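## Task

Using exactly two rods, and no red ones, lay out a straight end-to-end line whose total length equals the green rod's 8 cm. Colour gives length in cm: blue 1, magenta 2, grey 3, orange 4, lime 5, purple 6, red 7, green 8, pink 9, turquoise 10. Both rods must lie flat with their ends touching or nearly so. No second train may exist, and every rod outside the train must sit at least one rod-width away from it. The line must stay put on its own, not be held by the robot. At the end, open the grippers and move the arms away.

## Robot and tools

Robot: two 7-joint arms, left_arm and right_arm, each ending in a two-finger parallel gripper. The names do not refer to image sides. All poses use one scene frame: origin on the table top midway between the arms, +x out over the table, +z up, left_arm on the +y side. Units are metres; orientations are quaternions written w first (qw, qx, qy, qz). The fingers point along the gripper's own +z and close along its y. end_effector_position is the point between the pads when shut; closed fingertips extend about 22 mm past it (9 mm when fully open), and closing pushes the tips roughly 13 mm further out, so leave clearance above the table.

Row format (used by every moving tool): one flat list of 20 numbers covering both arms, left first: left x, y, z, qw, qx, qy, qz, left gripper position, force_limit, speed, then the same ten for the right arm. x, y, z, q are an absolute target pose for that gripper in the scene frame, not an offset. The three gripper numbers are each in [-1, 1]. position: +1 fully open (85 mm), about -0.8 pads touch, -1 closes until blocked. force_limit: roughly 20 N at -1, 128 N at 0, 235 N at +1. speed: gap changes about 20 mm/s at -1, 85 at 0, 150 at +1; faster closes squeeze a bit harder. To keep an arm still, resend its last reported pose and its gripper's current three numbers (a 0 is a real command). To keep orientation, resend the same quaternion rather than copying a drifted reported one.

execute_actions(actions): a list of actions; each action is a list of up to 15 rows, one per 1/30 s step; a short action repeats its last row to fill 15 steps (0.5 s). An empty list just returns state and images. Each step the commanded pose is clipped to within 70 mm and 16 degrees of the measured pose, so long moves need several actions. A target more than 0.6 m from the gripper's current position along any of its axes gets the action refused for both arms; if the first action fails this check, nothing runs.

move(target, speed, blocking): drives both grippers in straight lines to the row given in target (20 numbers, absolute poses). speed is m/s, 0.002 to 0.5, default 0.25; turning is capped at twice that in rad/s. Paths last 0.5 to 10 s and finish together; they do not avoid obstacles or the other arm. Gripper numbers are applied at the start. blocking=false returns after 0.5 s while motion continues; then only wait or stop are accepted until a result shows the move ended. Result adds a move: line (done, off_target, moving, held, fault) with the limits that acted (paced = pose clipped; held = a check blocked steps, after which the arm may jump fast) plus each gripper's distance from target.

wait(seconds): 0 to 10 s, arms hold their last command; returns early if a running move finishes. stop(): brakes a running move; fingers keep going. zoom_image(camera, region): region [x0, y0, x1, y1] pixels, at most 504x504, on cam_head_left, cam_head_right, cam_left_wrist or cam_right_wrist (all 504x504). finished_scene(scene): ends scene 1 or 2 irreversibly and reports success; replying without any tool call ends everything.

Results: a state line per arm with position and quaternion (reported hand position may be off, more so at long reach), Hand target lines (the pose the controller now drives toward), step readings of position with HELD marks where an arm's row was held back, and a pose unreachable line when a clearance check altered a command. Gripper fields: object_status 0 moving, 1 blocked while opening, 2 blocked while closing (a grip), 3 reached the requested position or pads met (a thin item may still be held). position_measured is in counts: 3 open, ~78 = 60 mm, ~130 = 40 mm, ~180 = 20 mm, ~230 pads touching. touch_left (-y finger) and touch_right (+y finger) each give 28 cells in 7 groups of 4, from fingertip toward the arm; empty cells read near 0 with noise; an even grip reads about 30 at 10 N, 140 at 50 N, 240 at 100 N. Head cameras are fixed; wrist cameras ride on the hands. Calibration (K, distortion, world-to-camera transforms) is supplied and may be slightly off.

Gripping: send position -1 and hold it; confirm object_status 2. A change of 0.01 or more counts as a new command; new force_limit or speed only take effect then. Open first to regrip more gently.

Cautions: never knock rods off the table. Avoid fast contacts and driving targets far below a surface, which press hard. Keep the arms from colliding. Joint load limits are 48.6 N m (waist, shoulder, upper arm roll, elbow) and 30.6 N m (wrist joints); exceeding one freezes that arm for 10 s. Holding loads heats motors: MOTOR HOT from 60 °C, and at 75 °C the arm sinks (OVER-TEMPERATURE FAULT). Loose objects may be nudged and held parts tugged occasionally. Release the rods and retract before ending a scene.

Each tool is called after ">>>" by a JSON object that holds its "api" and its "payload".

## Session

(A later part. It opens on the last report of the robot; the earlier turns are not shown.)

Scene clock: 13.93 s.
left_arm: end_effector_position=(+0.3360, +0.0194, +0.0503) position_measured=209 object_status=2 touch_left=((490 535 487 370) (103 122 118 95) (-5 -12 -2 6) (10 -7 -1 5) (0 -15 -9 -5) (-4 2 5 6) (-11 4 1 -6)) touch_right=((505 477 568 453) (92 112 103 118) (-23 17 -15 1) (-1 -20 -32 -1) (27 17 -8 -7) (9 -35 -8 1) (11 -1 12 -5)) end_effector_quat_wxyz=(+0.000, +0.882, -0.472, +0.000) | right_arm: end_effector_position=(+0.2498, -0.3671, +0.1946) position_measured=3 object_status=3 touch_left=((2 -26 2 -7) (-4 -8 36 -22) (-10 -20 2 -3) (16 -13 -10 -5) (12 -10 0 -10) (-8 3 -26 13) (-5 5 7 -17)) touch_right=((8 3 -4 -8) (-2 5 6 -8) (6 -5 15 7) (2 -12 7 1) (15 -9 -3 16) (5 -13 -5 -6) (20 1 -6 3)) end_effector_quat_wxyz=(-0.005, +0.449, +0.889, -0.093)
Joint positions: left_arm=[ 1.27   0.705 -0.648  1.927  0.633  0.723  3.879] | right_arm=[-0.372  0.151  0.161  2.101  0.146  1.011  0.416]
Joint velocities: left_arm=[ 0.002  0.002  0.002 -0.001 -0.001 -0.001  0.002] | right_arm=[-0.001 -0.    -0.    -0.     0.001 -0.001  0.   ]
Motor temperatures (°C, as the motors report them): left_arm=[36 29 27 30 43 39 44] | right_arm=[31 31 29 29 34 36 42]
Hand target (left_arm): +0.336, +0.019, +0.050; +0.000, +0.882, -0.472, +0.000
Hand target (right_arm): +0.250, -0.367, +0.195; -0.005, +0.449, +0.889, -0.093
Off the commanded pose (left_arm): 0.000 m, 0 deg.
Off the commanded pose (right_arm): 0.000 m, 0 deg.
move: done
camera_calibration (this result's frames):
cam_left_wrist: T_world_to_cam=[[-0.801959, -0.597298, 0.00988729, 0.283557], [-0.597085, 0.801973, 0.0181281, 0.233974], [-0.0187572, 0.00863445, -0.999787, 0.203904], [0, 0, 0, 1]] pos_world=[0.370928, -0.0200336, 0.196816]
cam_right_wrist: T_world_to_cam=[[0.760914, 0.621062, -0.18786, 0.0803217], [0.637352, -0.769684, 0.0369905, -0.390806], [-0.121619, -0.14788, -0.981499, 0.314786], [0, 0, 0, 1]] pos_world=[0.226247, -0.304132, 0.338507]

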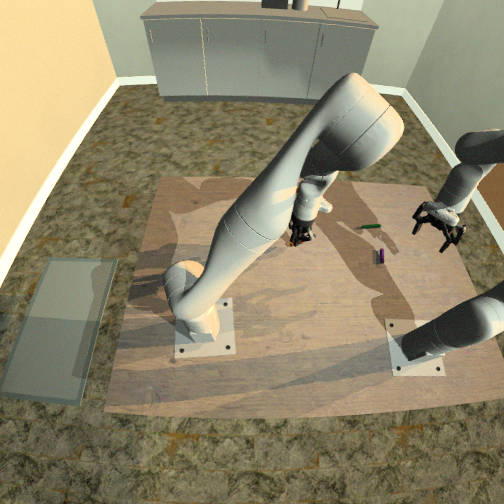

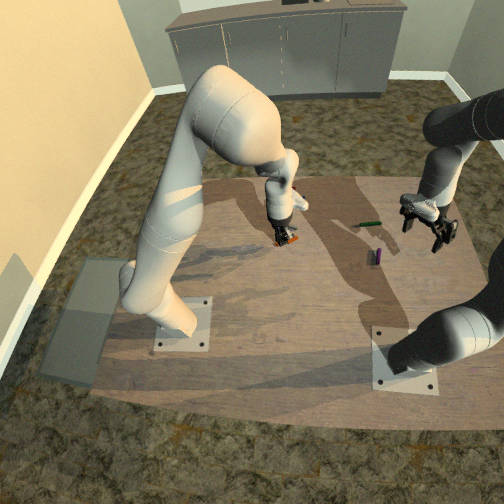

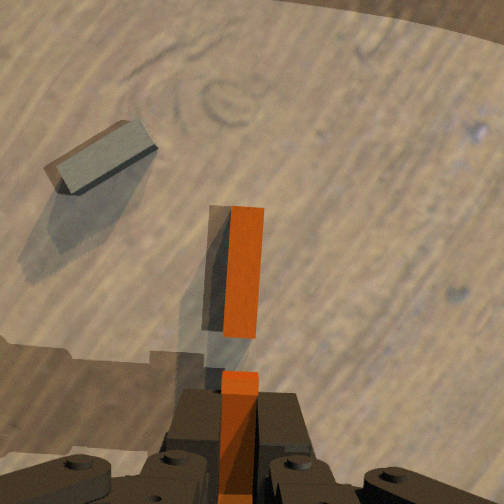

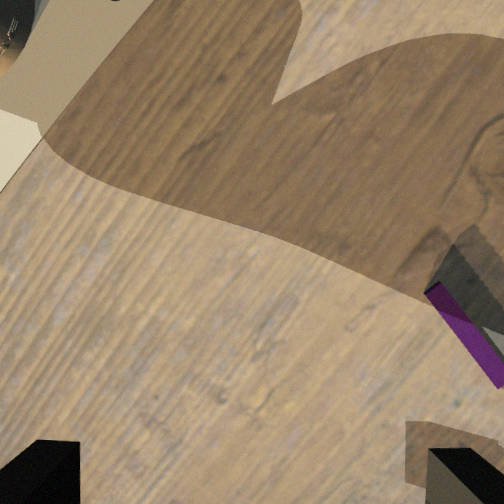

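>>> {"api": "move", "payload": {"target": [0.3388,0.0148,0.028,0,0.8817,-0.4718,0,-1,-0.5,0, 0.2498,-0.3671,0.1946,-0.005,0.449,0.888,-0.093,1,0,0], "speed": 0.05}}

>>> {"api": "move", "payload": {"target": [0.3388,0.0148,0.028,0,0.8817,-0.4718,0,0.3,-0.5,0, 0.2498,-0.3671,0.1946,-0.005,0.449,0.888,-0.093,1,0,0]}}

>>> {"api": "move", "payload": {"target": [0.3388,0.0148,0.15,0,0.8817,-0.4718,0,1,-0.5,0, 0.2498,-0.3671,0.1946,-0.005,0.449,0.888,-0.093,1,0,0]}}

Scene clock: 14.90 s.
left_arm: end_effector_position=(+0.3387, +0.0146, +0.0282) position_measured=209 object_status=2 touch_left=((494 545 481 377) (107 123 112 75) (4 1 0 12) (9 2 -3 6) (13 -3 7 -1) (0 9 7 4) (-10 10 15 5)) touch_right=((503 505 569 483) (85 85 111 121) (-41 -22 -25 5) (-8 31 14 4) (14 -18 -2 -7) (3 -12 -8 -2) (-4 5 12 12)) end_effector_quat_wxyz=(+0.000, +0.882, -0.472, +0.000) | right_arm: end_effector_position=(+0.2498, -0.3671, +0.1946) position_measured=3 object_status=3 touch_left=((5 -10 21 12) (-3 4 24 17) (22 -7 -2 16) (-2 16 9 23) (0 -15 -2 -21) (11 -1 -8 23) (20 -13 0 1)) touch_right=((-1 -5 0 7) (-4 1 -1 -1) (3 -1 10 -3) (-6 -5 -1 6) (2 -2 -4 20) (6 -4 -11 -4) (5 3 -12 5)) end_effector_quat_wxyz=(-0.005, +0.449, +0.889, -0.093)
Joint positions: left_arm=[ 1.246  0.753 -0.612  1.922  0.674  0.681  3.852] | right_arm=[-0.372  0.151  0.161  2.101  0.146  1.011  0.416]
Joint velocities: left_arm=[-0.003  0.004 -0.002  0.001  0.    -0.     0.   ] | right_arm=[ 0.001 -0.    -0.    -0.     0.001 -0.    -0.   ]
Motor temperatures (°C, as the motors report them): left_arm=[36 29 27 30 43 39 44] | right_arm=[31 31 29 29 34 36 42]
Hand target (left_arm): +0.339, +0.015, +0.028; +0.000, +0.882, -0.472, -0.000
Hand target (right_arm): +0.250, -0.367, +0.195; -0.005, +0.449, +0.889, -0.093
Off the commanded pose (left_arm): 0.000 m, 0 deg.
Off the commanded pose (right_arm): 0.000 m, 0 deg.
move: done
camera_calibration (this result's frames):
cam_left_wrist: T_world_to_cam=[[-0.80242, -0.596676, 0.00995124, 0.283277], [-0.596462, 0.802435, 0.0182075, 0.23956], [-0.0188492, 0.00867456, -0.999785, 0.181909], [0, 0, 0, 1]] pos_world=[0.373625, -0.0247846, 0.174689]
cam_right_wrist: T_world_to_cam=[[0.760915, 0.621062, -0.18786, 0.0803217], [0.637352, -0.769684, 0.0369908, -0.390806], [-0.121619, -0.14788, -0.981499, 0.314786], [0, 0, 0, 1]] pos_world=[0.226247, -0.304132, 0.338507]

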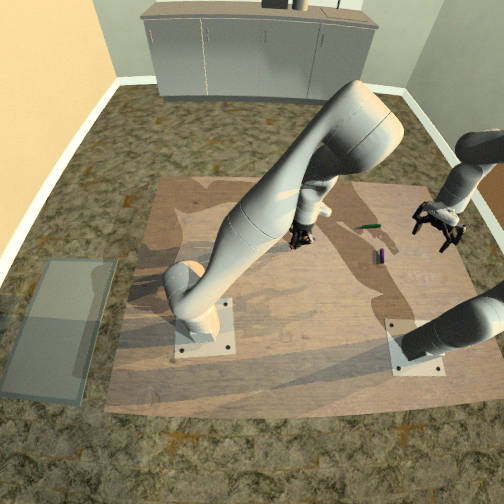

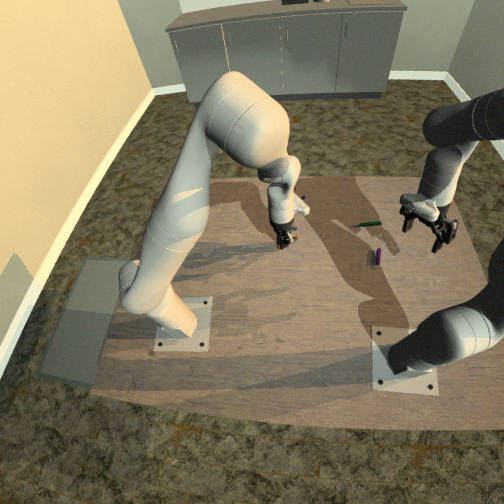

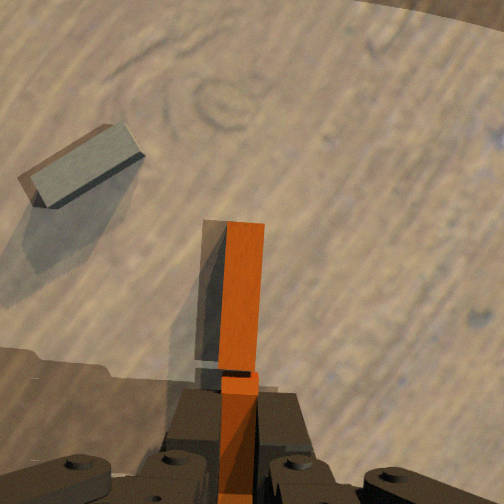

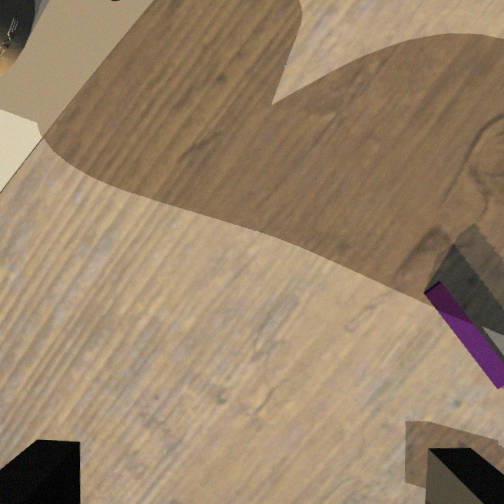

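Scene clock: 15.80 s.
left_arm: end_effector_position=(+0.3388, +0.0148, +0.0280) position_measured=91 object_status=0 touch_left=((0 2 -2 -4) (6 -2 10 0) (0 -8 -6 8) (8 1 -11 -5) (7 4 -10 -11) (-9 0 8 -8) (-6 4 5 5)) touch_right=((28 -19 -27 9) (15 20 -7 20) (6 -4 -2 20) (19 -17 17 4) (-2 22 -5 -23) (7 31 -21 15) (6 -12 -15 -1)) end_effector_quat_wxyz=(+0.000, +0.882, -0.472, +0.000) | right_arm: end_effector_position=(+0.2498, -0.3671, +0.1946) position_measured=3 object_status=3 touch_left=((8 6 6 9) (2 -10 3 19) (0 10 5 -41) (9 -11 -3 14) (0 29 -1 -24) (-16 -2 -5 19) (4 -18 -5 -19)) touch_right=((9 -2 -1 6) (7 7 -12 -1) (-6 -10 -4 10) (-3 -11 3 -12) (1 -4 2 9) (-1 -9 -4 4) (-4 7 -12 -4)) end_effector_quat_wxyz=(-0.005, +0.449, +0.889, -0.093)
Joint positions: left_arm=[ 1.246  0.753 -0.612  1.922  0.674  0.682  3.852] | right_arm=[-0.372  0.151  0.161  2.101  0.146  1.011  0.416]
Joint velocities: left_arm=[ 0.001 -0.    -0.    -0.001  0.     0.    -0.   ] | right_arm=[-0.002  0.001  0.001 -0.001 -0.    -0.001 -0.   ]
Motor temperatures (°C, as the motors report them): left_arm=[36 29 27 30 43 39 44] | right_arm=[31 31 29 29 34 36 42]
Hand target (left_arm): +0.339, +0.015, +0.028; +0.000, +0.882, -0.472, +0.000
Hand target (right_arm): +0.250, -0.367, +0.195; -0.005, +0.449, +0.889, -0.093
Off the commanded pose (left_arm): 0.000 m, 0 deg.
Off the commanded pose (right_arm): 0.000 m, 0 deg.
move: done
camera_calibration (this result's frames):
cam_left_wrist: T_world_to_cam=[[-0.802257, -0.5969, 0.00973348, 0.283431], [-0.596679, 0.802264, 0.0186185, 0.239577], [-0.0189222, 0.00912904, -0.999779, 0.181766], [0, 0, 0, 1]] pos_world=[0.373775, -0.024683, 0.174507]
cam_right_wrist: T_world_to_cam=[[0.760914, 0.621062, -0.18786, 0.0803218], [0.637352, -0.769684, 0.0369905, -0.390806], [-0.12162, -0.14788, -0.981499, 0.314786], [0, 0, 0, 1]] pos_world=[0.226247, -0.304132, 0.338507]

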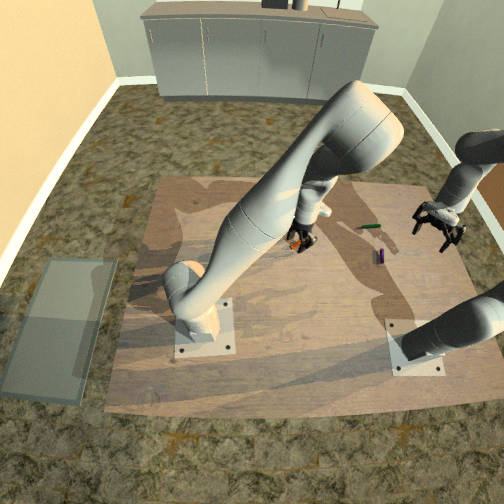

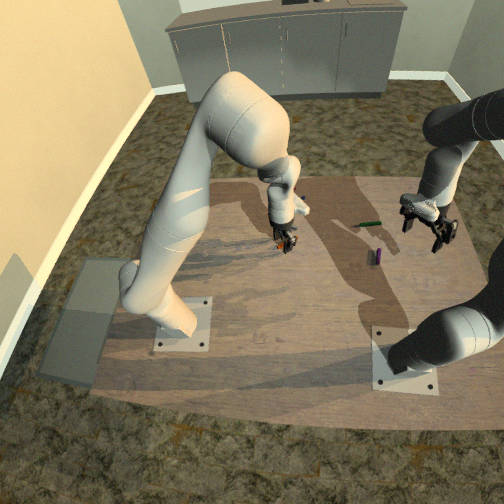

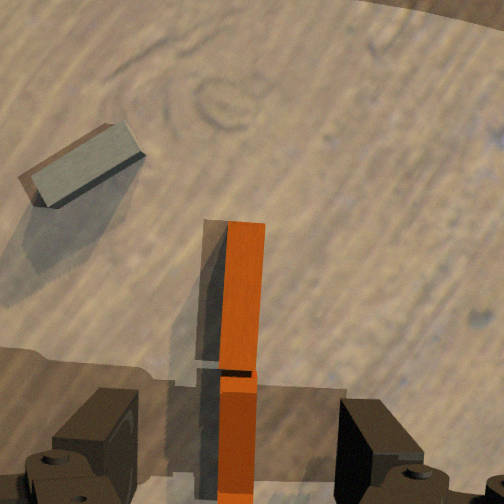

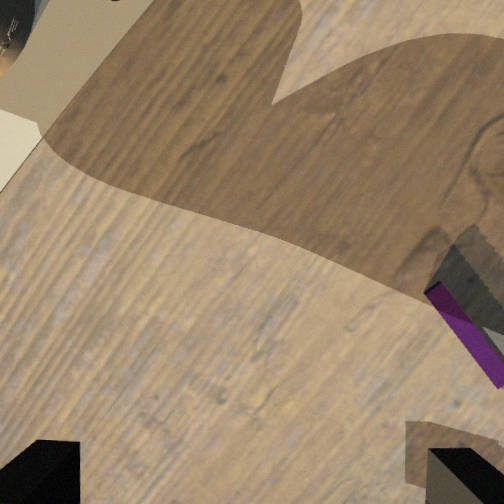

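Scene clock: 16.77 s.
left_arm: end_effector_position=(+0.3393, +0.0148, +0.1497) position_measured=3 object_status=3 touch_left=((8 -4 1 1) (-2 -9 5 -1) (3 -12 2 7) (-5 0 -1 -1) (4 -7 4 -1) (-1 7 -6 2) (8 7 7 8)) touch_right=((-9 -2 -8 -3) (7 9 -4 0) (-28 18 -13 -4) (-17 -2 23 30) (-22 -11 4 -26) (-8 -20 -2 -9) (6 8 9 0)) end_effector_quat_wxyz=(-0.001, +0.882, -0.472, -0.000) | right_arm: end_effector_position=(+0.2498, -0.3671, +0.1946) position_measured=3 object_status=3 touch_left=((6 15 12 -19) (-4 4 -2 7) (11 -1 -5 -4) (-9 -12 -26 -17) (-8 -14 -10 0) (-3 -15 2 -6) (21 -15 -21 -10)) touch_right=((6 -3 3 -3) (13 3 -4 -1) (1 -7 0 4) (-7 -11 14 5) (5 1 -12 2) (5 -3 -4 -5) (2 4 -15 -1)) end_effector_quat_wxyz=(-0.005, +0.449, +0.889, -0.093)
Joint positions: left_arm=[ 1.36   0.545 -0.767  1.802  0.448  0.977  4.042] | right_arm=[-0.372  0.151  0.161  2.101  0.146  1.011  0.416]
Joint velocities: left_arm=[ 0.003 -0.003  0.    -0.001 -0.001 -0.     0.   ] | right_arm=[ 0.001 -0.    -0.    -0.     0.     0.002  0.   ]
Motor temperatures (°C, as the motors report them): left_arm=[36 29 27 30 43 39 44] | right_arm=[31 31 29 29 34 36 42]
Hand target (left_arm): +0.339, +0.015, +0.150; -0.001, +0.882, -0.472, +0.000
Hand target (right_arm): +0.250, -0.367, +0.195; -0.005, +0.449, +0.889, -0.093
Off the commanded pose (left_arm): 0.001 m, 0 deg.
Off the commanded pose (right_arm): 0.000 m, 0 deg.
move: done
camera_calibration (this result's frames):
cam_left_wrist: T_world_to_cam=[[-0.802105, -0.597119, 0.00871108, 0.282751], [-0.596895, 0.802087, 0.0193098, 0.237525], [-0.0185173, 0.0102889, -0.999776, 0.303303], [0, 0, 0, 1]] pos_world=[0.374191, -0.0248003, 0.296185]
cam_right_wrist: T_world_to_cam=[[0.760914, 0.621062, -0.18786, 0.0803217], [0.637352, -0.769684, 0.0369906, -0.390806], [-0.121619, -0.14788, -0.981499, 0.314786], [0, 0, 0, 1]] pos_world=[0.226247, -0.304132, 0.338507]

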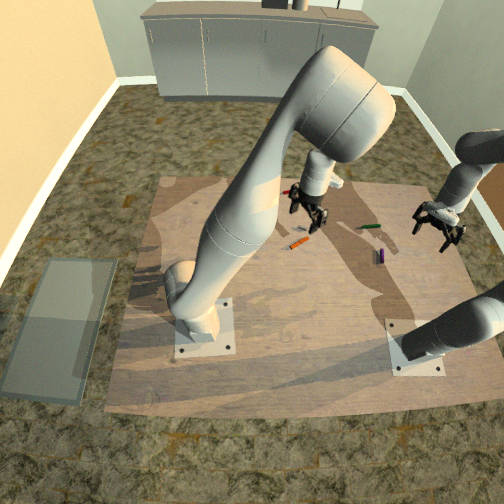

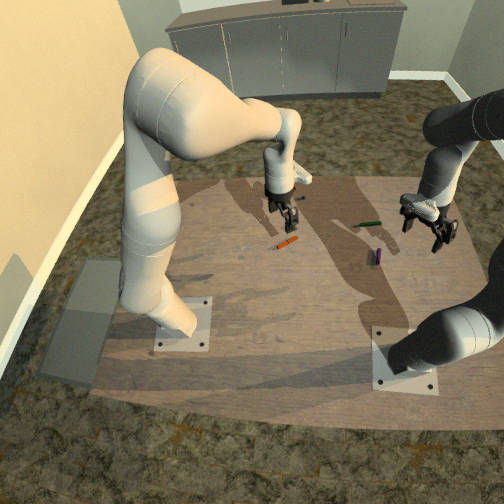

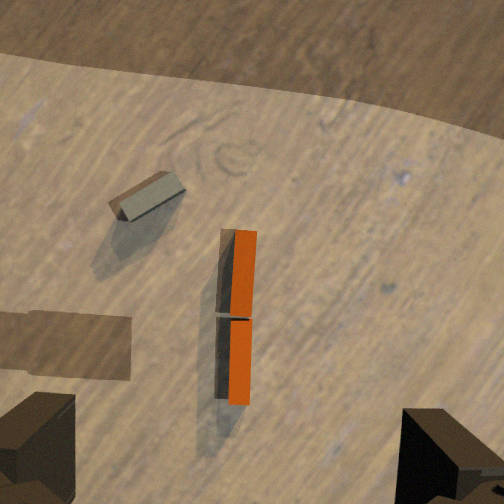

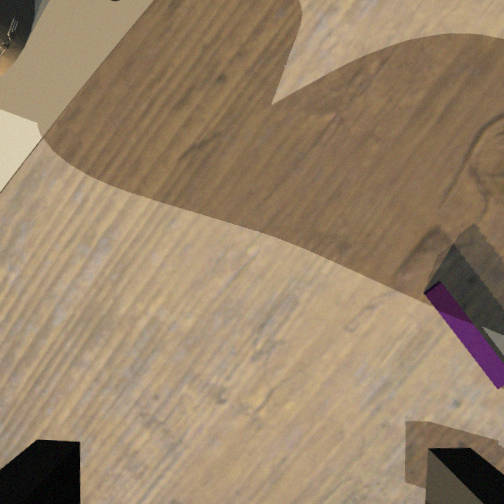

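>>> {"api": "finished_scene", "payload": {"scene": 1}}

The scene is finished: the task was done.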